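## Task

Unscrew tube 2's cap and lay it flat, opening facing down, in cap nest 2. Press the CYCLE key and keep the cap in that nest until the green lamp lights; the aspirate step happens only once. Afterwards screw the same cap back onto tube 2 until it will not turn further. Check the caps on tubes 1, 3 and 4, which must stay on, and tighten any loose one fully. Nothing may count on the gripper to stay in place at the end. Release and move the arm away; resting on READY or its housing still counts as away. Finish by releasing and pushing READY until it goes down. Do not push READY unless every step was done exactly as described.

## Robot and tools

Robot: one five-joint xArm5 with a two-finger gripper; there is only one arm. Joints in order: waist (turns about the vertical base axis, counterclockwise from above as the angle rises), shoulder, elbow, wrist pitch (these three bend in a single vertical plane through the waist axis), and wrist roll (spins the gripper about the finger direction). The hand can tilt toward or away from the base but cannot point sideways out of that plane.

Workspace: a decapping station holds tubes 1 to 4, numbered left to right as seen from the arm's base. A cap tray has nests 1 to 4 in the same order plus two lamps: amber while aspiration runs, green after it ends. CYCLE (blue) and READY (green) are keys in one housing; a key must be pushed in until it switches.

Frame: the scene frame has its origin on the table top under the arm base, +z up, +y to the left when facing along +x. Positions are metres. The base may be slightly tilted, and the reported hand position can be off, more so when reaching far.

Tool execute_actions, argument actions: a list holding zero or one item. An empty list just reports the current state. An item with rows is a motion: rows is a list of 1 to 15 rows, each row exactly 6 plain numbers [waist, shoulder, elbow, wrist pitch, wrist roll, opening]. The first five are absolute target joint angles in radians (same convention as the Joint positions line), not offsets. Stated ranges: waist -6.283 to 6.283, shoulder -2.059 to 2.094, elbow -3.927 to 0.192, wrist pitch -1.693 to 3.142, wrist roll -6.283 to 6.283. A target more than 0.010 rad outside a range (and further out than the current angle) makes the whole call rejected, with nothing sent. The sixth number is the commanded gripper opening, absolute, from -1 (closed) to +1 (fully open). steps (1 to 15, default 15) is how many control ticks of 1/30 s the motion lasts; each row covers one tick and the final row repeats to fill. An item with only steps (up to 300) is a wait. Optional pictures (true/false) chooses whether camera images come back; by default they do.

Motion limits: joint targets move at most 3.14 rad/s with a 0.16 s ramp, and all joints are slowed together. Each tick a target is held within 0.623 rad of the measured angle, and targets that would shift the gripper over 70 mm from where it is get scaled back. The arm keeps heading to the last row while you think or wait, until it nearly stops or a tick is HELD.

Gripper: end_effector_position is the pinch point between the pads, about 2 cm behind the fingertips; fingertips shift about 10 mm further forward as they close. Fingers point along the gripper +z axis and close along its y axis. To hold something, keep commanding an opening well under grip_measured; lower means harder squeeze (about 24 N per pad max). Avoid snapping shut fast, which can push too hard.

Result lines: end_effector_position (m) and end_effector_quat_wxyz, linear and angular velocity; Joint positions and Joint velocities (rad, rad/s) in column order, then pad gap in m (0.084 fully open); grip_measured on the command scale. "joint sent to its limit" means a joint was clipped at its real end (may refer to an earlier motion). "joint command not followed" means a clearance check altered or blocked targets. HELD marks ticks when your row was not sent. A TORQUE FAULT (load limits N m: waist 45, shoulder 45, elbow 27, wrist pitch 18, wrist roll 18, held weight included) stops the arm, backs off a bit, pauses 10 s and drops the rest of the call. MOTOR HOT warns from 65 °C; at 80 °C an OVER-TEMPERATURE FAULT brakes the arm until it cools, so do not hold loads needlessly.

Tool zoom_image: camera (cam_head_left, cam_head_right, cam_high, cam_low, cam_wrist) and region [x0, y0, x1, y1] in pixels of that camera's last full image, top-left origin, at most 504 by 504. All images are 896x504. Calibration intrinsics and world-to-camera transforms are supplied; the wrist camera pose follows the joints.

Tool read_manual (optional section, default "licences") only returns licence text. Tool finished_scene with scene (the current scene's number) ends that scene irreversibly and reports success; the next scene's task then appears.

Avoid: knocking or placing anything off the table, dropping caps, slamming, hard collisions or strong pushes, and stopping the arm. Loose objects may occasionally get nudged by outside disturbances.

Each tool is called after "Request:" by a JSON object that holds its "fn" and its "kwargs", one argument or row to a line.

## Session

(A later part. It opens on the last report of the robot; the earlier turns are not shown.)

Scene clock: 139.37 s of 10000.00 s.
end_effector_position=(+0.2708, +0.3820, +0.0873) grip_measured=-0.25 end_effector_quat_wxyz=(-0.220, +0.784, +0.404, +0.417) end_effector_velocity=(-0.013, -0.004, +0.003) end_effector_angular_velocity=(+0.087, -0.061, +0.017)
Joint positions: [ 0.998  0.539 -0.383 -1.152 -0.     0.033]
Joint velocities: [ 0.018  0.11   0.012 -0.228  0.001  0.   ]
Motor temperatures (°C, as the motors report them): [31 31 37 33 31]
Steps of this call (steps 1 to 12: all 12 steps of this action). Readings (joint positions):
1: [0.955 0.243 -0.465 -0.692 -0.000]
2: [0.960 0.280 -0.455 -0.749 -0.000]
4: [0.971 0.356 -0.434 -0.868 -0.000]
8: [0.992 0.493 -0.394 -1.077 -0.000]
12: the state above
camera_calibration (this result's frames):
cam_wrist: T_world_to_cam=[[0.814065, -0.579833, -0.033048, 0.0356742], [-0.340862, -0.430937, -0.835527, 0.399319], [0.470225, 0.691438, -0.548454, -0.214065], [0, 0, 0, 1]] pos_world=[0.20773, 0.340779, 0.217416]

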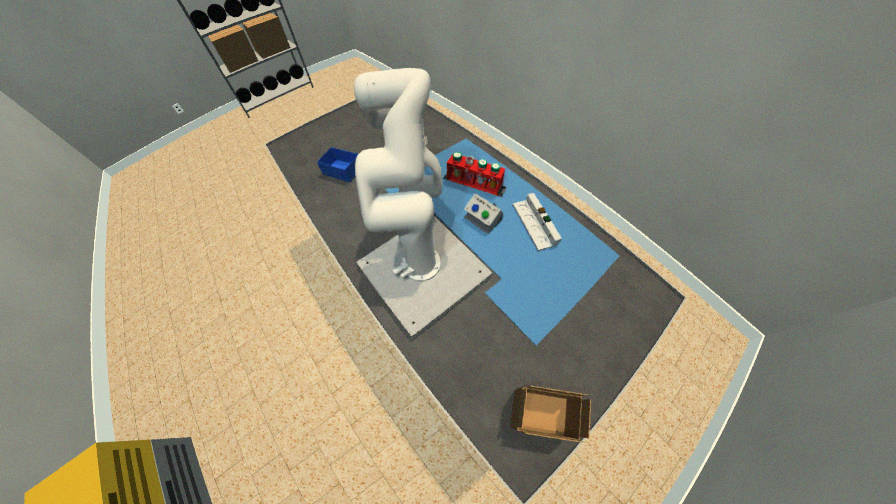

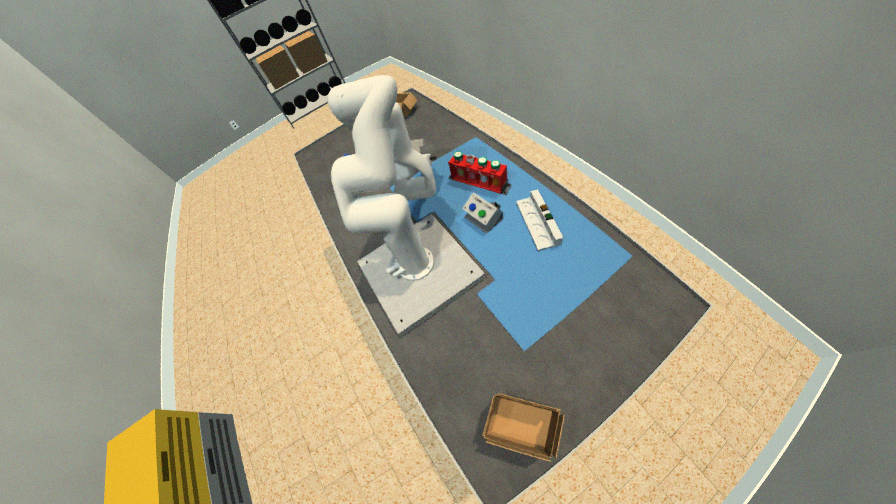

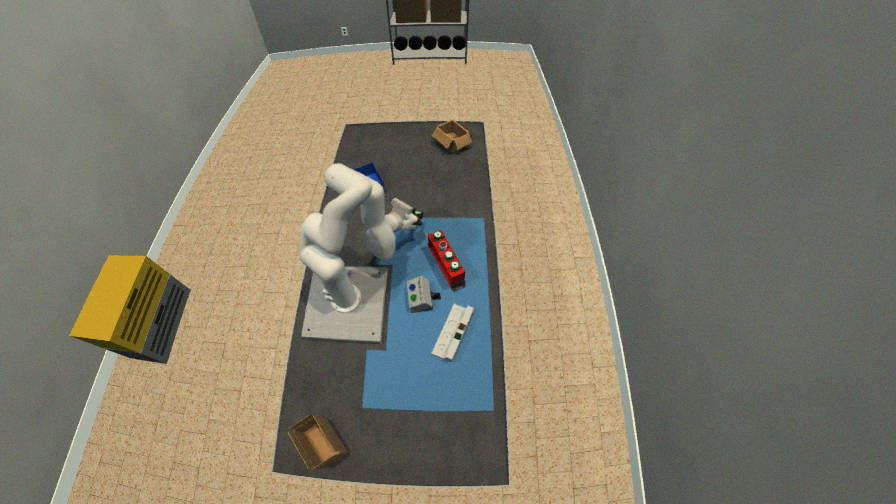

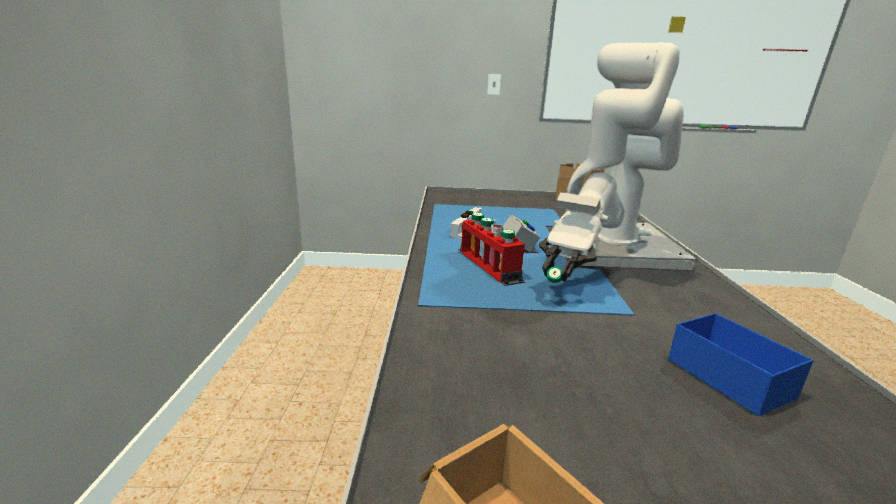

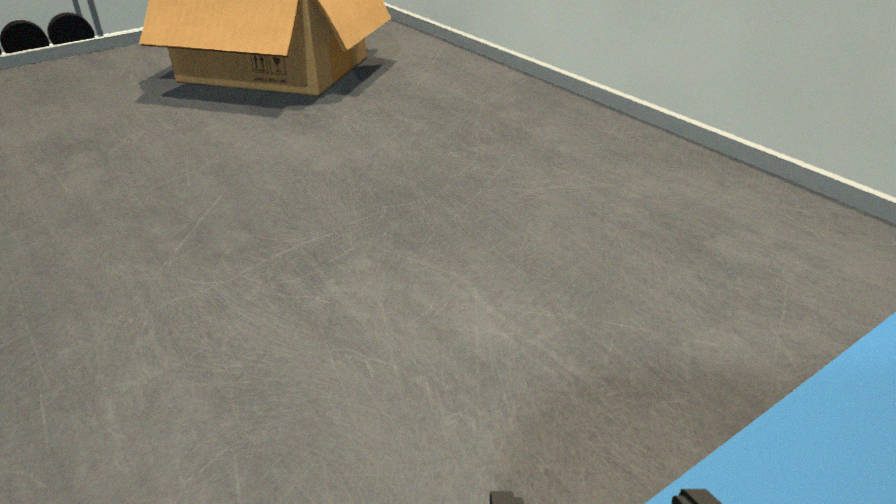

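Request:
{"fn": "execute_actions", "kwargs": {
  "actions": [
    {"rows":[[1.0,0.6,-0.38,-1.2,0,-0.65],[1.0,0.6,-0.38,-1.2,0,-0.65],[1.0,0.6,-0.38,-1.2,0,-0.65],[1.0,0.65,-0.38,-1.23,0,-0.65],[1.0,0.65,-0.38,-1.23,0,-0.65],[1.0,0.65,-0.38,-1.23,0,-0.65],[1.0,0.685,-0.38,-1.25,0,-0.65]],"steps":15}
  ]
}}

Request:
{"fn": "zoom_image", "kwargs": {
  "camera": "cam_low",
  "region": [500,220,660,320]
}}

Scene clock: 145.77 s of 10000.00 s.
end_effector_position=(+0.2547, +0.3610, +0.0464) grip_measured=-0.25 end_effector_quat_wxyz=(-0.210, +0.794, +0.410, +0.397) end_effector_velocity=(-0.003, -0.004, -0.008) end_effector_angular_velocity=(-0.000, -0.000, +0.001)
Joint positions: [ 1.     0.681 -0.38  -1.247 -0.     0.033]
Joint velocities: [ 0.     0.042 -0.006 -0.035 -0.001  0.   ]
Motor temperatures (°C, as the motors report them): [31 31 36 33 31]
Steps of this call (steps 1 to 30: the robot went on to your last target; steps 31 to 177: nothing new was sent; steps 178 to 192: all 15 steps of this action). Readings (joint positions):
178: [1.000 0.550 -0.380 -1.170 0.000]
179: [1.000 0.552 -0.380 -1.172 0.000]
181: [1.000 0.571 -0.381 -1.183 0.000]
185: [1.000 0.627 -0.380 -1.215 -0.000]
192: the state above
camera_calibration (this result's frames):
cam_wrist: T_world_to_cam=[[0.81431, -0.579497, -0.0328903, 0.0350948], [-0.363218, -0.464556, -0.807627, 0.367107], [0.452738, 0.669605, -0.588776, -0.20016], [0, 0, 0, 1]] pos_world=[0.195382, 0.324907, 0.17979]

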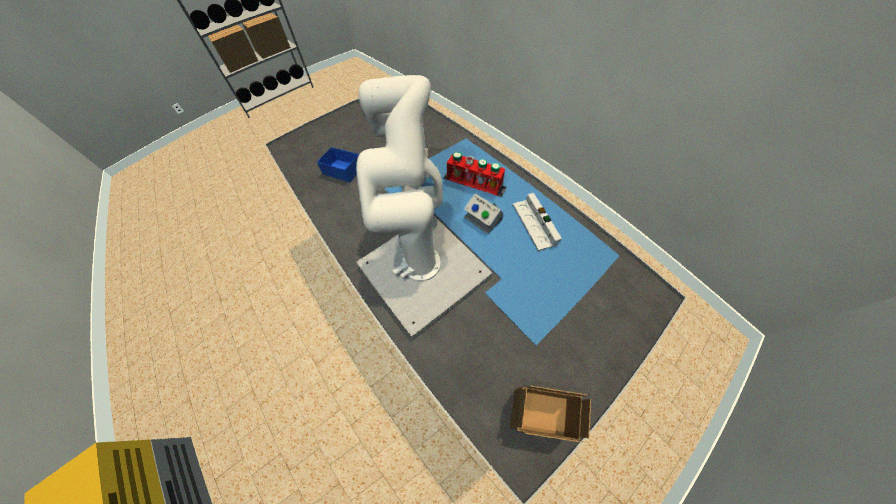

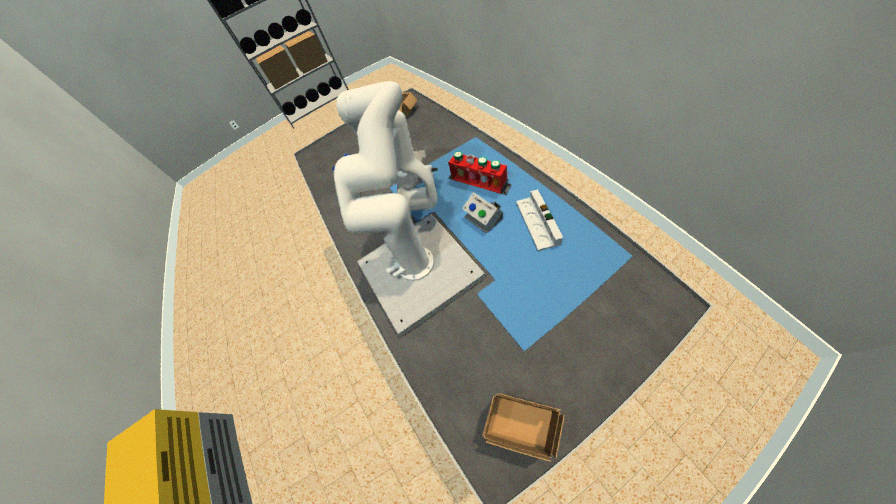

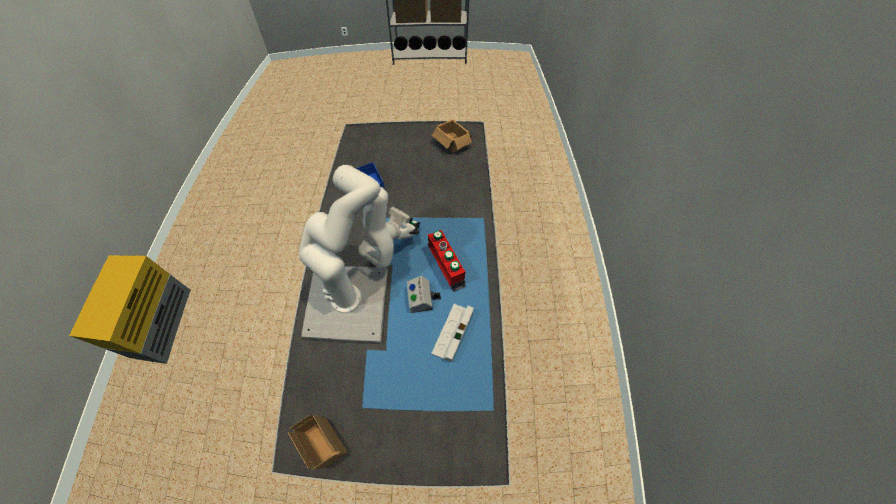

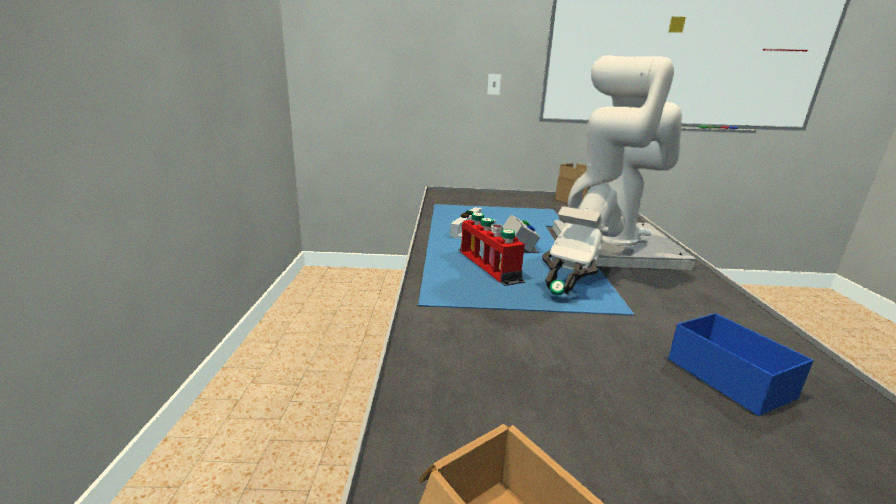

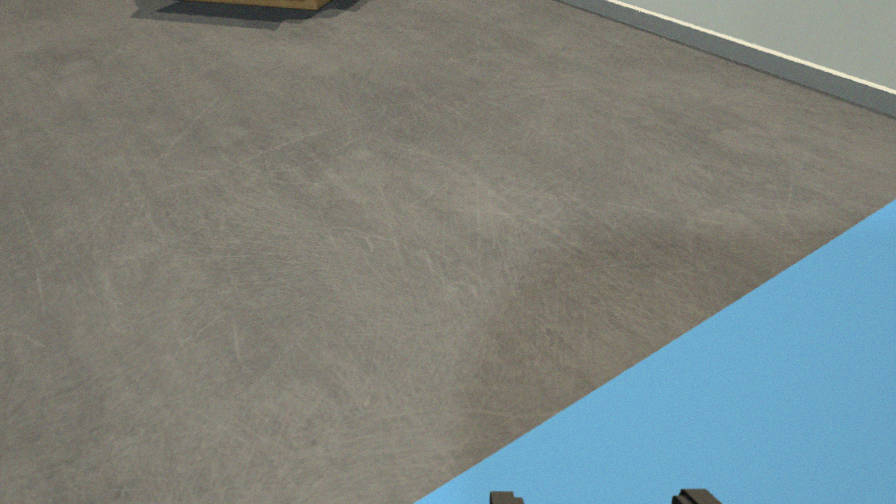

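Region (500, 220, 660, 320) of cam_low's 896x504 image, scaled by 3.150, with more detail than that image has; it fills the top 315 rows of this view, and the rest is white.

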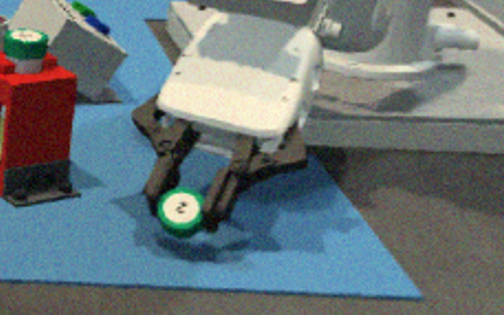

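Lower 2 cm more, then open slowly.

Request:
{"fn": "execute_actions", "kwargs": {
  "actions": [
    {"rows":[[1.0,0.71,-0.38,-1.26,0,-0.65],[1.0,0.71,-0.38,-1.26,0,-0.65],[1.0,0.71,-0.38,-1.26,0,-0.65],[1.0,0.735,-0.38,-1.27,0,-0.65],[1.0,0.735,-0.38,-1.27,0,-0.65],[1.0,0.735,-0.38,-1.27,0,-0.65],[1.0,0.735,-0.38,-1.27,0,-0.65],[1.0,0.735,-0.38,-1.27,0,-0.65],[1.0,0.735,-0.38,-1.27,0,-0.3],[1.0,0.735,-0.38,-1.27,0,-0.2],[1.0,0.735,-0.38,-1.27,0,-0.1],[1.0,0.735,-0.38,-1.27,0,0.1],[1.0,0.735,-0.38,-1.27,0,0.3]],"steps":15}
  ],
  "pictures": false
}}

Request:
{"fn": "execute_actions", "kwargs": {
  "actions": [
    {"rows":[[1.0,0.735,-0.38,-1.27,0,0.4],[1.0,0.735,-0.38,-1.27,0,0.4],[1.0,0.735,-0.38,-1.27,0,0.4],[1.0,0.5,-0.38,-1.2,0,0.4]],"steps":15}
  ]
}}

Request:
{"fn": "zoom_image", "kwargs": {
  "camera": "cam_low",
  "region": [500,220,660,320]
}}

Scene clock: 151.23 s of 10000.00 s.
end_effector_position=(+0.2476, +0.3512, +0.0287) grip_measured=+0.19 end_effector_quat_wxyz=(-0.203, +0.800, +0.413, +0.385) end_effector_velocity=(-0.002, -0.003, -0.005) end_effector_angular_velocity=(-0.009, +0.006, -0.000)
Joint positions: [ 1.     0.734 -0.38  -1.269  0.     0.052]
Joint velocities: [-0.     0.011  0.001 -0.001 -0.     0.076]
Motor temperatures (°C, as the motors report them): [31 31 36 33 31]
Steps of this call (steps 1 to 15: the robot went on to your last target; steps 16 to 149: nothing new was sent; steps 150 to 164: all 15 steps of this action). Readings (joint positions):
150: [1.000 0.685 -0.380 -1.250 0.000]
151: [1.000 0.687 -0.380 -1.251 0.000]
153: [1.000 0.697 -0.380 -1.255 0.000]
157: [1.000 0.723 -0.380 -1.265 -0.000]
164: the state above

Scene clock: 151.73 s of 10000.00 s.
end_effector_position=(+0.2751, +0.3891, +0.1129) grip_measured=+0.39 end_effector_quat_wxyz=(-0.236, +0.767, +0.395, +0.447) end_effector_velocity=(+0.009, +0.013, +0.049) end_effector_angular_velocity=(+0.054, -0.039, +0.000)
Joint positions: [ 1.     0.513 -0.381 -1.205  0.     0.061]
Joint velocities: [ 0.    -0.15   0.021  0.062 -0.001  0.   ]
Motor temperatures (°C, as the motors report them): [31 31 36 33 31]
Steps of this call (steps 1 to 15: all 15 steps of this action). Readings (joint positions):
1: [1.000 0.735 -0.380 -1.269 0.000]
2: [1.000 0.735 -0.380 -1.269 0.000]
4: [1.000 0.735 -0.380 -1.270 0.000]
8: [1.000 0.665 -0.378 -1.247 -0.000]
15: the state above
camera_calibration (this result's frames):
cam_wrist: T_world_to_cam=[[0.816207, -0.576803, -0.0332395, 0.0354185], [-0.301725, -0.376481, -0.875913, 0.3978], [0.492715, 0.724956, -0.481322, -0.233737], [0, 0, 0, 1]] pos_world=[0.206283, 0.339643, 0.237113]

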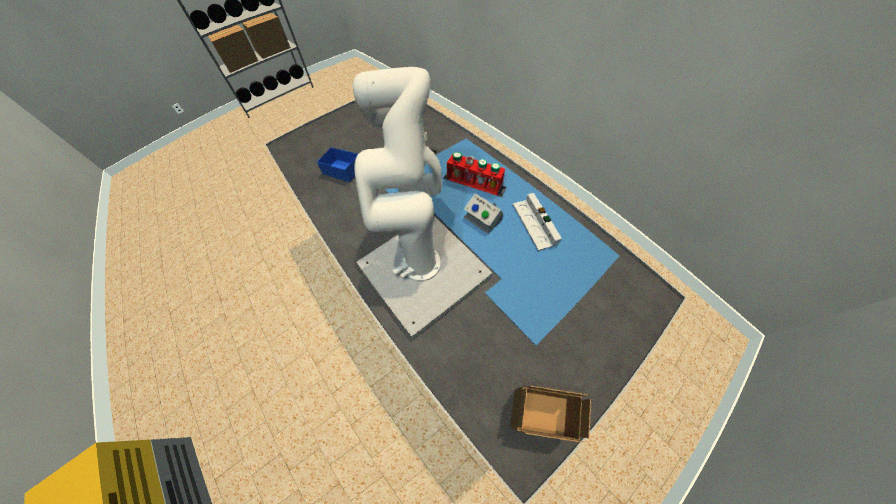

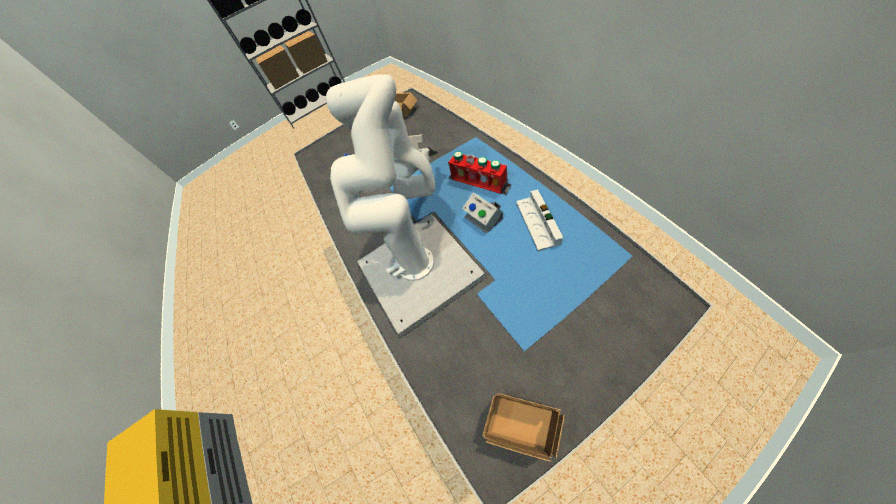

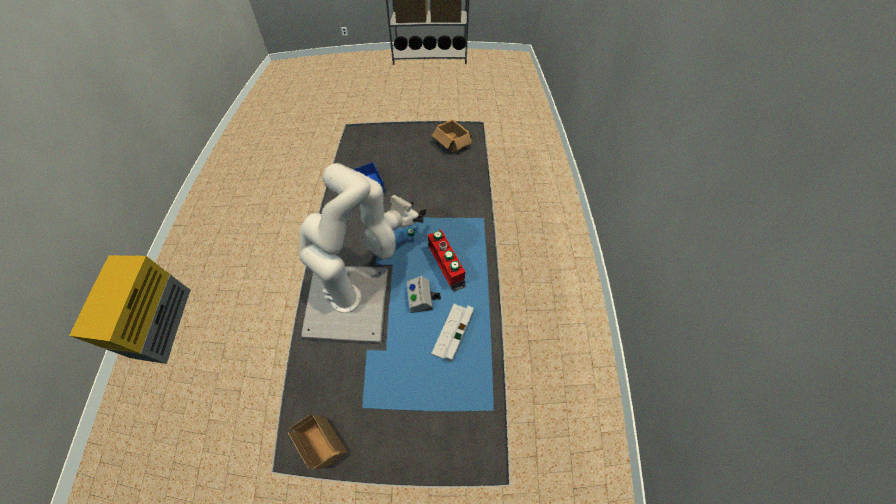

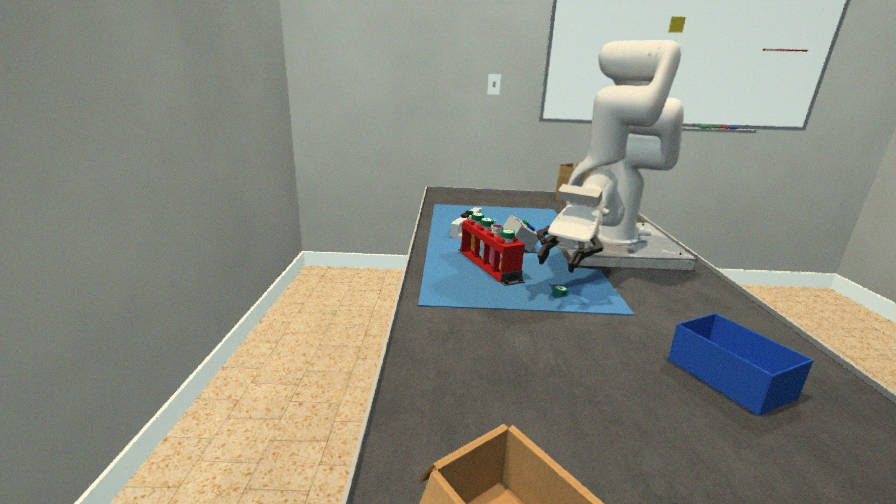

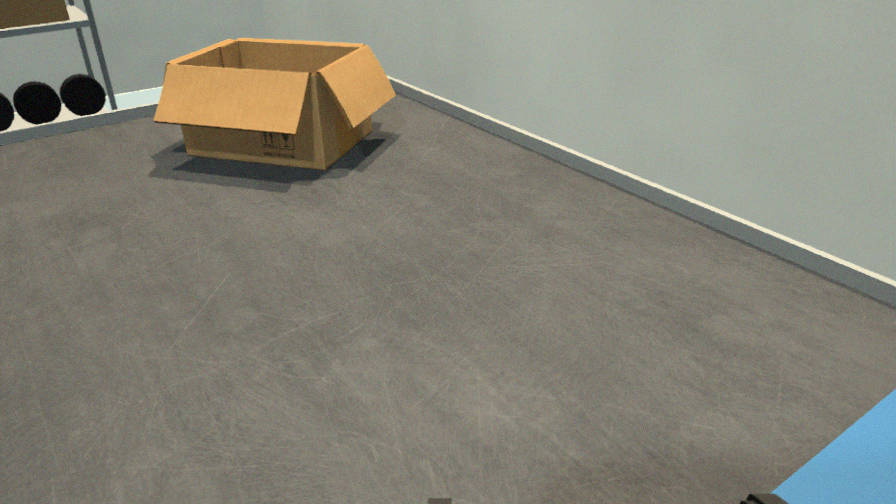

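Region (500, 220, 660, 320) of cam_low's 896x504 image, scaled by 3.150, with more detail than that image has; it fills the top 315 rows of this view, and the rest is white.

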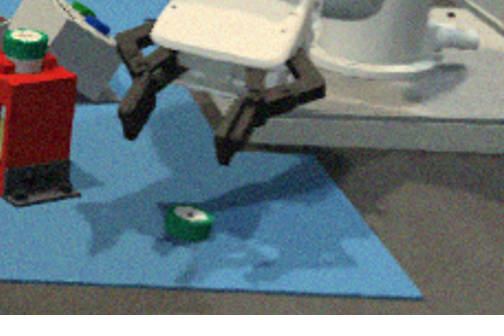

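Request:
{"fn": "execute_actions", "kwargs": {
  "actions": [
    {"rows":[[1.0,0.2,-0.55,-0.3,0,0.4],[1.0,0.2,-0.55,-0.3,0,0.4],[1.0,0.2,-0.55,-0.3,0,0.4],[1.0,0.2,-0.55,-0.3,0,0.4],[1.0,0.2,-0.55,-0.3,0,0.4],[1.0,0.2,-0.55,-0.3,0,0.4],[1.0,0.2,-0.55,-0.3,0,0.4],[1.0,-0.12,-0.62,0.74,0,0.4]],"steps":15}
  ],
  "pictures": false
}}

Request:
{"fn": "execute_actions", "kwargs": {
  "actions": [
    {"rows":[[1.0,-0.12,-0.62,0.74,0,0.4]],"steps":15}
  ]
}}

Scene clock: 156.30 s of 10000.00 s.
end_effector_position=(+0.3163, +0.4464, +0.1965) grip_measured=+0.39 end_effector_quat_wxyz=(-0.202, +0.801, +0.413, +0.383) end_effector_velocity=(+0.045, +0.060, +0.320) end_effector_angular_velocity=(-0.250, +0.176, +0.003)
Joint positions: [ 1.     0.115 -0.547 -0.476  0.     0.061]
Joint velocities: [ 0.    -1.073 -0.349  1.728 -0.    -0.   ]
Motor temperatures (°C, as the motors report them): [31 31 36 33 31]
Steps of this call (steps 1 to 30: the robot went on to your last target; steps 31 to 122: nothing new was sent; steps 123 to 137: all 15 steps of this action). Readings (joint positions):
123: [1.000 0.500 -0.380 -1.200 -0.000]
124: [1.000 0.499 -0.381 -1.196 -0.000]
126: [1.000 0.480 -0.390 -1.152 -0.000]
130: [1.000 0.357 -0.462 -0.885 0.000]
137: the state above

Scene clock: 156.80 s of 10000.00 s.
end_effector_position=(+0.2433, +0.3436, +0.1412) grip_measured=+0.39 end_effector_quat_wxyz=(-0.034, +0.886, +0.459, +0.058) end_effector_velocity=(-0.189, -0.267, -0.114) end_effector_angular_velocity=(-1.116, +0.787, +0.012)
Joint positions: [ 1.    -0.11  -0.616  0.578 -0.     0.061]
Joint velocities: [ 0.001 -0.087 -0.029  1.482 -0.001  0.   ]
Motor temperatures (°C, as the motors report them): [31 31 36 33 31]
Steps of this call (steps 1 to 15: all 15 steps of this action). Readings (joint positions):
1: [1.000 0.078 -0.559 -0.410 0.000]
2: [1.000 0.042 -0.571 -0.331 0.000]
4: [1.000 -0.023 -0.592 -0.156 0.000]
8: [1.000 -0.092 -0.612 0.176 0.000]
15: the state above
camera_calibration (this result's frames):
cam_wrist: T_world_to_cam=[[0.804713, -0.593249, -0.0221826, 0.0429393], [-0.589935, -0.794919, -0.141709, 0.506067], [0.0664353, 0.127121, -0.98966, 0.209407], [0, 0, 0, 1]] pos_world=[0.250081, 0.401136, 0.279908]

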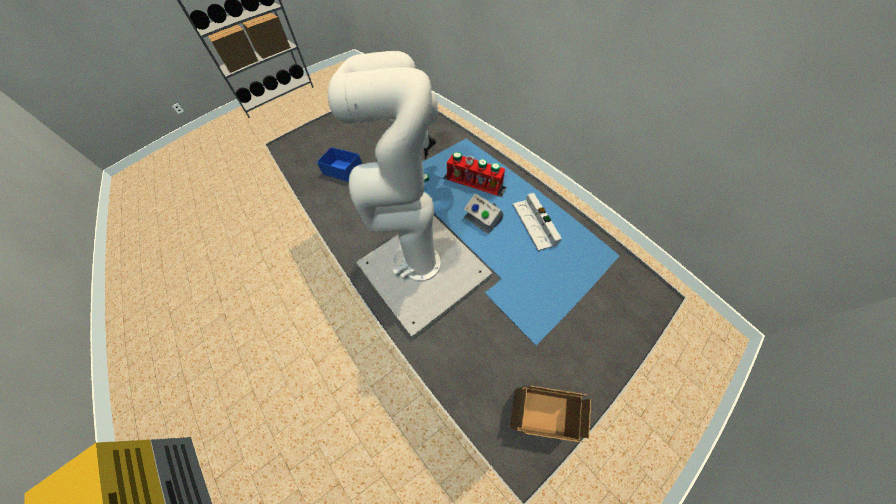

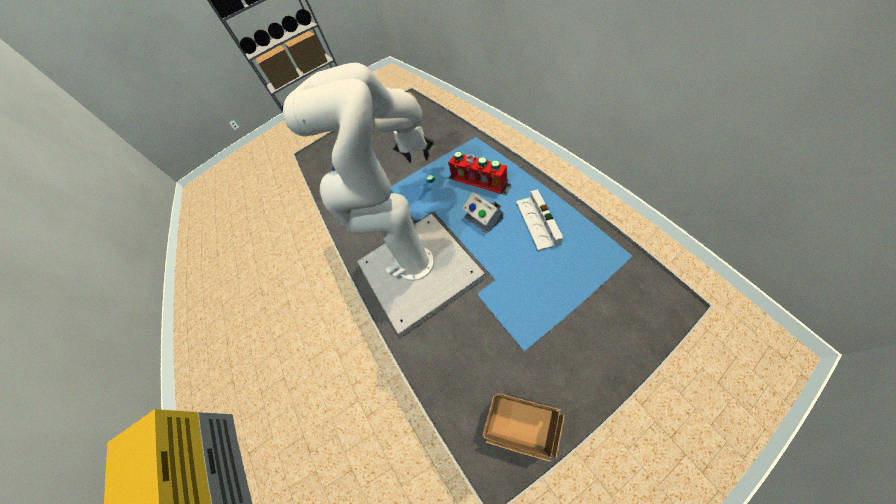

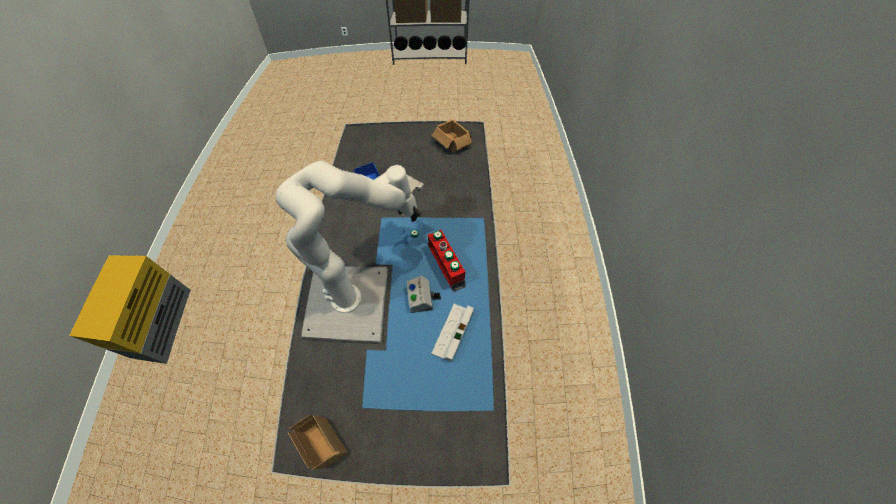

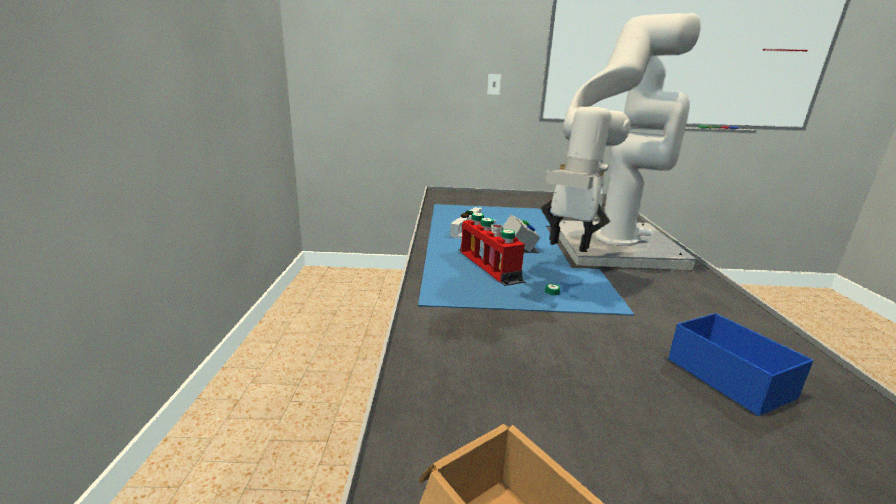

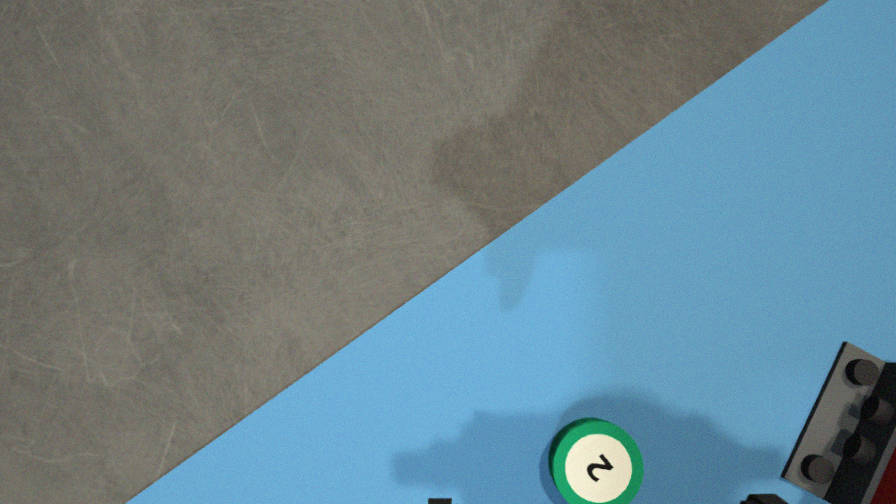

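Request:
{"fn": "execute_actions", "kwargs": {
  "actions": [
    {"rows":[[0.95,0.0,-0.78,0.78,0,0.3],[0.95,0.0,-0.78,0.78,0,0.3],[0.95,0.0,-0.78,0.78,0,0.3],[0.95,0.0,-0.78,0.78,0,0.3],[0.95,0.0,-0.78,0.78,0,0.3],[0.95,0.12,-0.76,0.64,0,0.3],[0.95,0.12,-0.76,0.64,0,0.3],[0.95,0.12,-0.76,0.64,0,0.3],[0.95,0.12,-0.76,0.64,0,0.3],[0.95,0.205,-0.74,0.535,0,0.3]],"steps":15}
  ]
}}

Request:
{"fn": "zoom_image", "kwargs": {
  "camera": "cam_low",
  "region": [500,220,660,320]
}}

Scene clock: 167.30 s of 10000.00 s.
end_effector_position=(+0.2626, +0.3355, +0.0672) grip_measured=+0.29 end_effector_quat_wxyz=(+0.002, +0.899, +0.438, -0.012) end_effector_velocity=(-0.021, -0.029, -0.195) end_effector_angular_velocity=(-0.055, +0.043, -0.005)
Joint positions: [ 0.951  0.172 -0.743  0.579 -0.     0.056]
Joint velocities: [-0.006  0.462  0.11  -0.502 -0.001 -0.   ]
Motor temperatures (°C, as the motors report them): [31 31 36 33 31]
Steps of this call (steps 1 to 30: the robot went on to your last target; steps 31 to 300: nothing new was sent; steps 301 to 315: all 15 steps of this action). Readings (joint positions):
301: [1.000 -0.120 -0.620 0.740 -0.000]
302: [0.999 -0.118 -0.623 0.741 -0.000]
304: [0.988 -0.090 -0.659 0.752 -0.000]
308: [0.957 -0.005 -0.756 0.757 0.000]
315: the state above
camera_calibration (this result's frames):
cam_wrist: T_world_to_cam=[[0.77325, -0.633845, -0.018026, 0.0425706], [-0.633681, -0.77346, 0.014406, 0.494334], [-0.0230736, 0.000283334, -0.999734, 0.202688], [0, 0, 0, 1]] pos_world=[0.285009, 0.409273, 0.19628]

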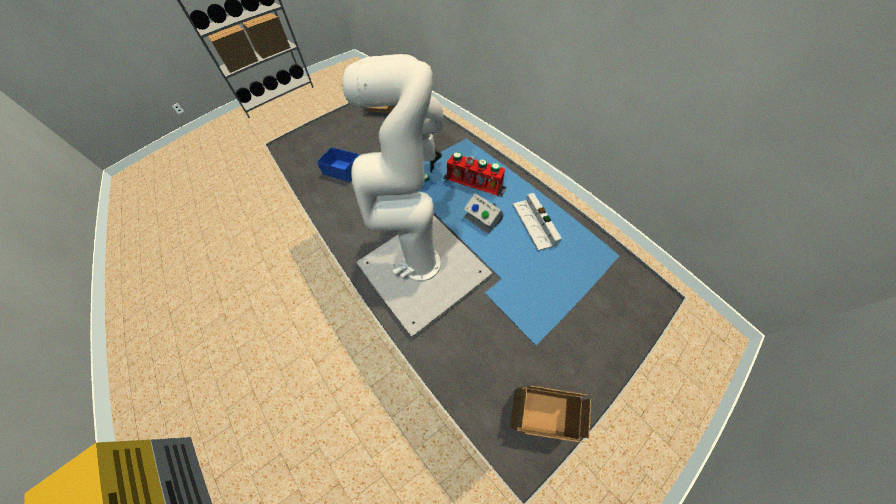

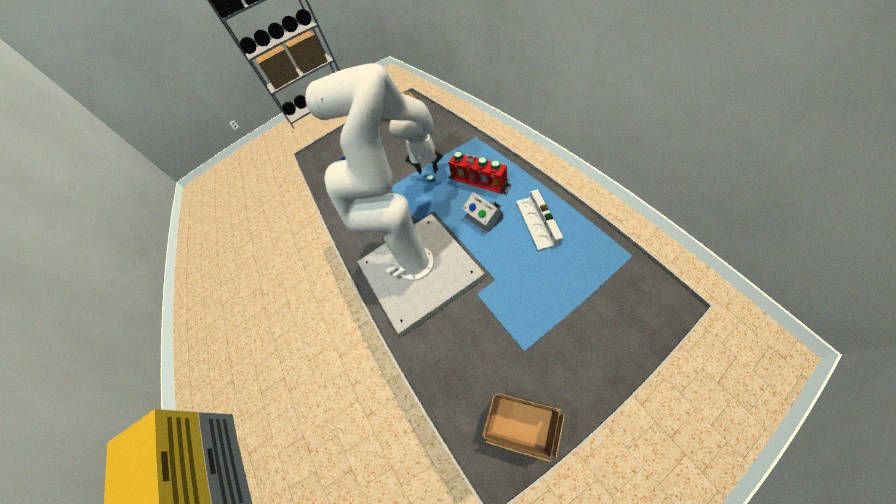

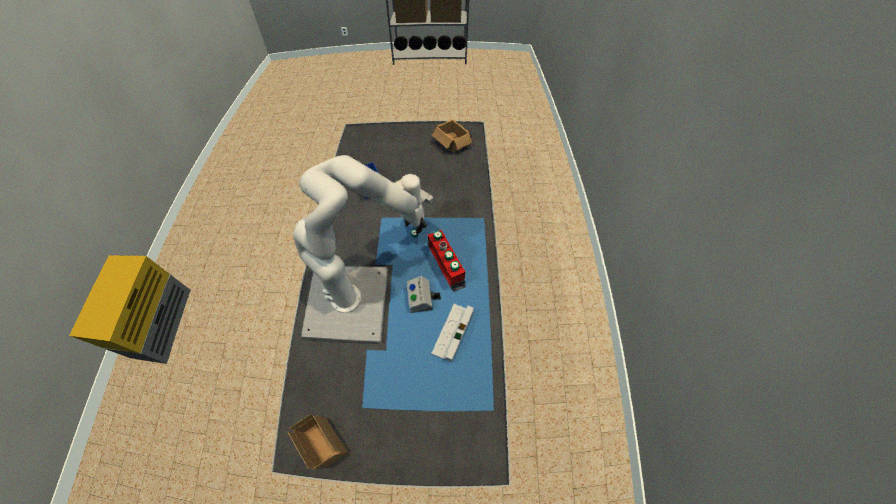

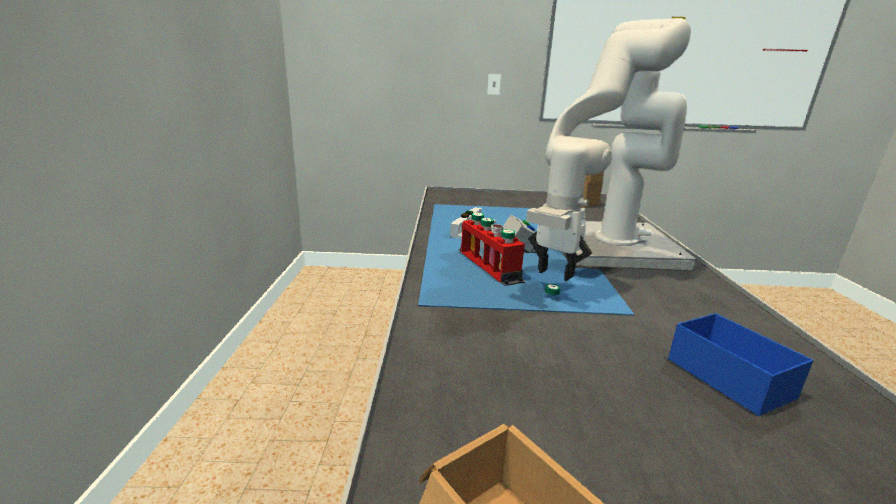

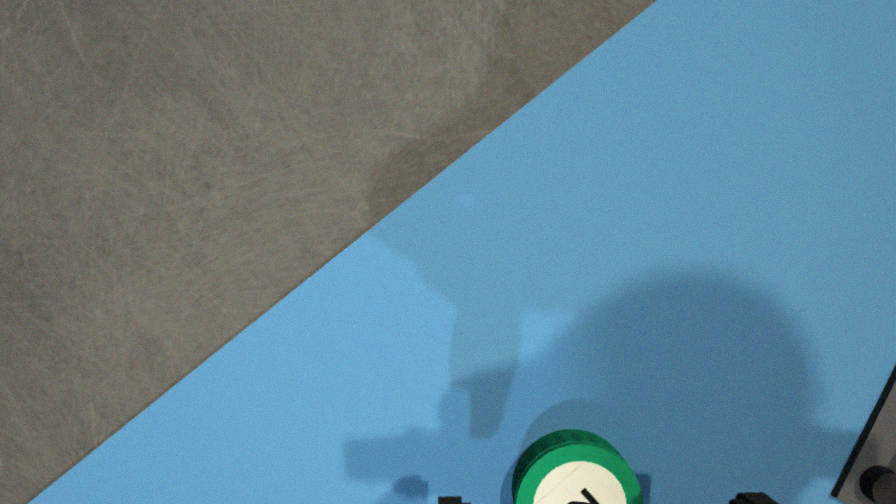

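Region (500, 220, 660, 320) of cam_low's 896x504 image, scaled by 3.150, with more detail than that image has; it fills the top 315 rows of this view, and the rest is white.

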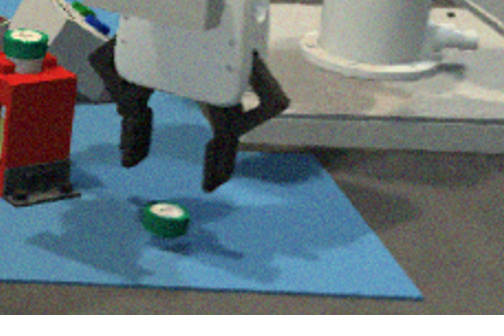

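Request:
{"fn": "execute_actions", "kwargs": {
  "actions": [
    {"rows":[[0.95,0.23,-0.73,0.5,0,0.3],[0.95,0.23,-0.73,0.5,0,0.3],[0.95,0.23,-0.73,0.5,0,0.3],[0.95,0.23,-0.73,0.5,0,0.3],[0.95,0.26,-0.722,0.462,0,0.3]],"steps":15}
  ],
  "pictures": false
}}

Request:
{"fn": "execute_actions", "kwargs": {
  "actions": [
    {"rows":[[0.95,0.26,-0.722,0.462,0,0.1],[0.95,0.26,-0.722,0.462,0,0.1],[0.95,0.26,-0.722,0.462,0,0],[0.95,0.26,-0.722,0.462,0,0],[0.95,0.26,-0.722,0.462,0,-0.15],[0.95,0.26,-0.722,0.462,0,-0.15],[0.95,0.26,-0.722,0.462,0,-0.3],[0.95,0.26,-0.722,0.462,0,-0.3],[0.95,0.26,-0.722,0.462,0,-0.5],[0.95,0.26,-0.722,0.462,0,-0.5],[0.95,0.26,-0.722,0.462,0,-0.7]],"steps":15}
  ]
}}

Request:
{"fn": "zoom_image", "kwargs": {
  "camera": "cam_low",
  "region": [500,220,660,320]
}}

Scene clock: 173.80 s of 10000.00 s.
end_effector_position=(+0.2608, +0.3331, +0.0329) grip_measured=+0.29 end_effector_quat_wxyz=(-0.000, +0.899, +0.438, -0.008) end_effector_velocity=(+0.003, +0.004, -0.001) end_effector_angular_velocity=(+0.014, -0.011, -0.000)
Joint positions: [ 0.95   0.259 -0.722  0.464  0.     0.056]
Joint velocities: [ 0.     0.008 -0.003 -0.023  0.     0.   ]
Motor temperatures (°C, as the motors report them): [31 31 36 33 31]
Steps of this call (steps 1 to 30: the robot went on to your last target; steps 31 to 180: nothing new was sent; steps 181 to 195: all 15 steps of this action). Readings (joint positions):
181: [0.950 0.205 -0.740 0.535 0.000]
182: [0.950 0.206 -0.740 0.532 -0.000]
184: [0.950 0.216 -0.736 0.519 0.000]
188: [0.950 0.241 -0.728 0.487 0.000]
195: the state above

Scene clock: 174.30 s of 10000.00 s.
end_effector_position=(+0.2608, +0.3331, +0.0325) grip_measured=-0.26 end_effector_quat_wxyz=(-0.000, +0.899, +0.438, -0.008) end_effector_velocity=(-0.000, +0.000, -0.000) end_effector_angular_velocity=(+0.000, -0.000, +0.002)
Joint positions: [ 0.95   0.26  -0.722  0.462  0.     0.033]
Joint velocities: [ 0.001  0.     0.001 -0.001 -0.001  0.   ]
Motor temperatures (°C, as the motors report them): [31 31 36 33 31]
Steps of this call (steps 1 to 15: all 15 steps of this action). Readings (joint positions):
1: [0.950 0.259 -0.723 0.463 0.000]
2: [0.950 0.259 -0.722 0.463 0.000]
4: [0.950 0.259 -0.722 0.462 0.000]
8: [0.950 0.260 -0.722 0.462 0.000]
15: the state above
camera_calibration (this result's frames):
cam_wrist: T_world_to_cam=[[0.772897, -0.63427, -0.0182242, 0.0420845], [-0.63429, -0.773076, 0.00540034, 0.492205], [-0.017514, 0.00738551, -0.999819, 0.164068], [0, 0, 0, 1]] pos_world=[0.282547, 0.405993, 0.162148]

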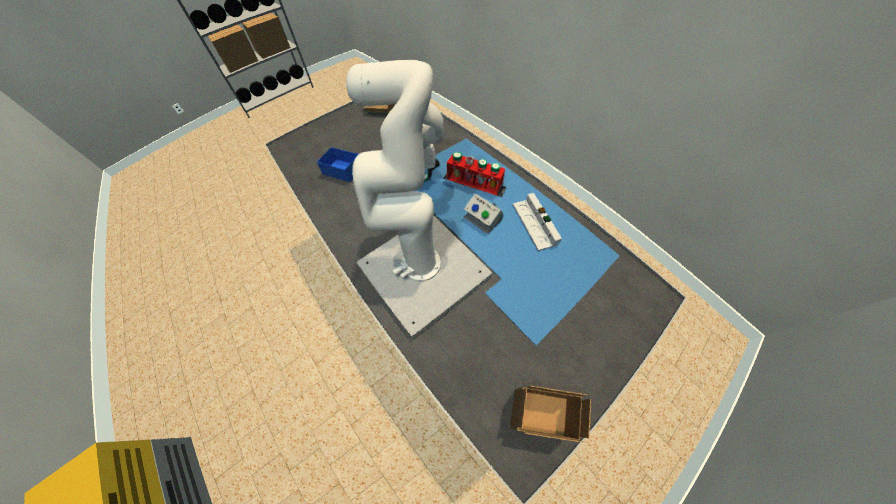

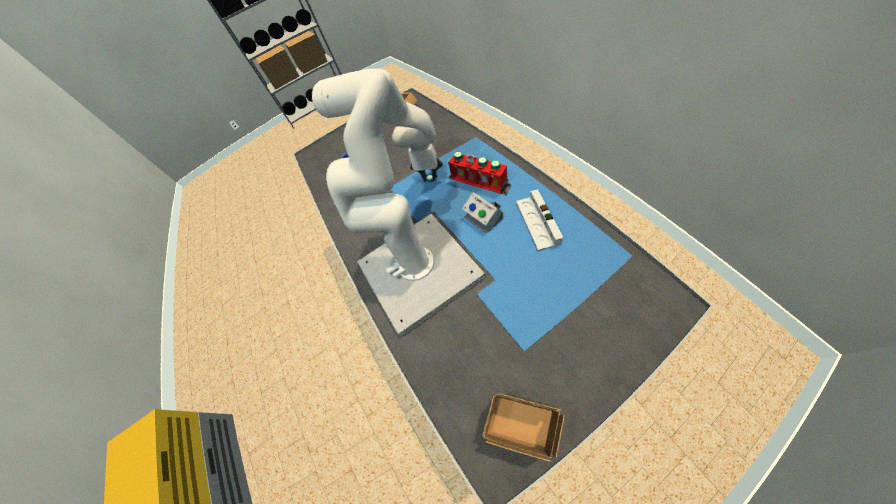

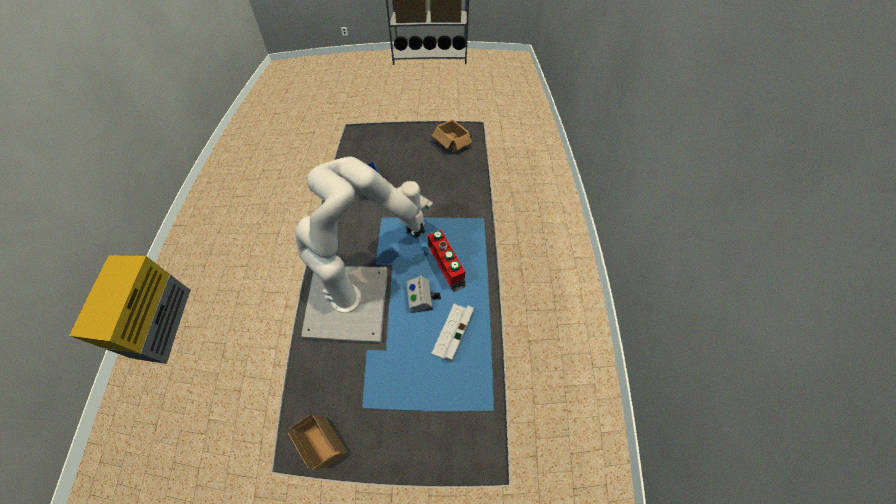

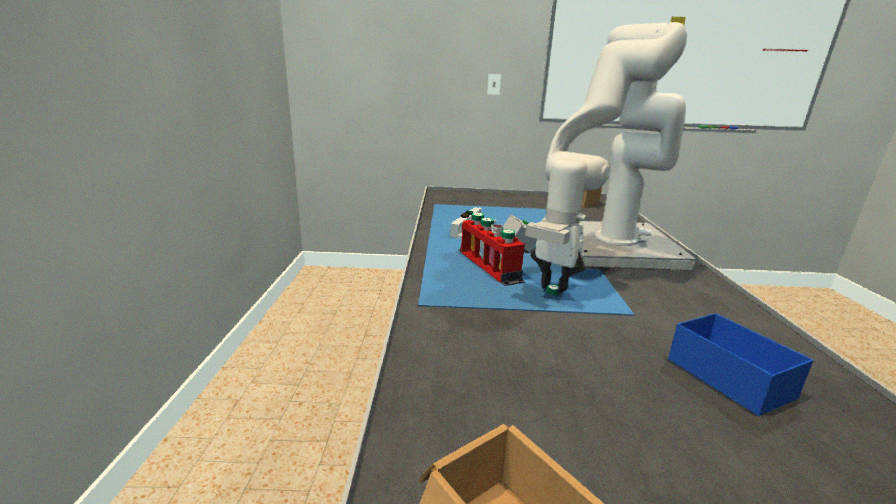

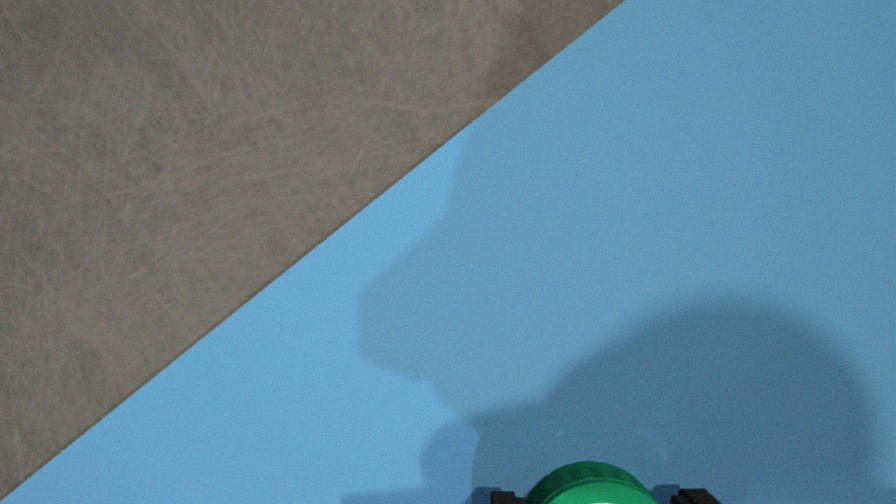

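Region (500, 220, 660, 320) of cam_low's 896x504 image, scaled by 3.150, with more detail than that image has; it fills the top 315 rows of this view, and the rest is white.

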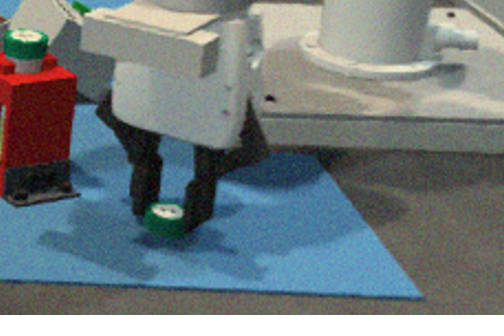

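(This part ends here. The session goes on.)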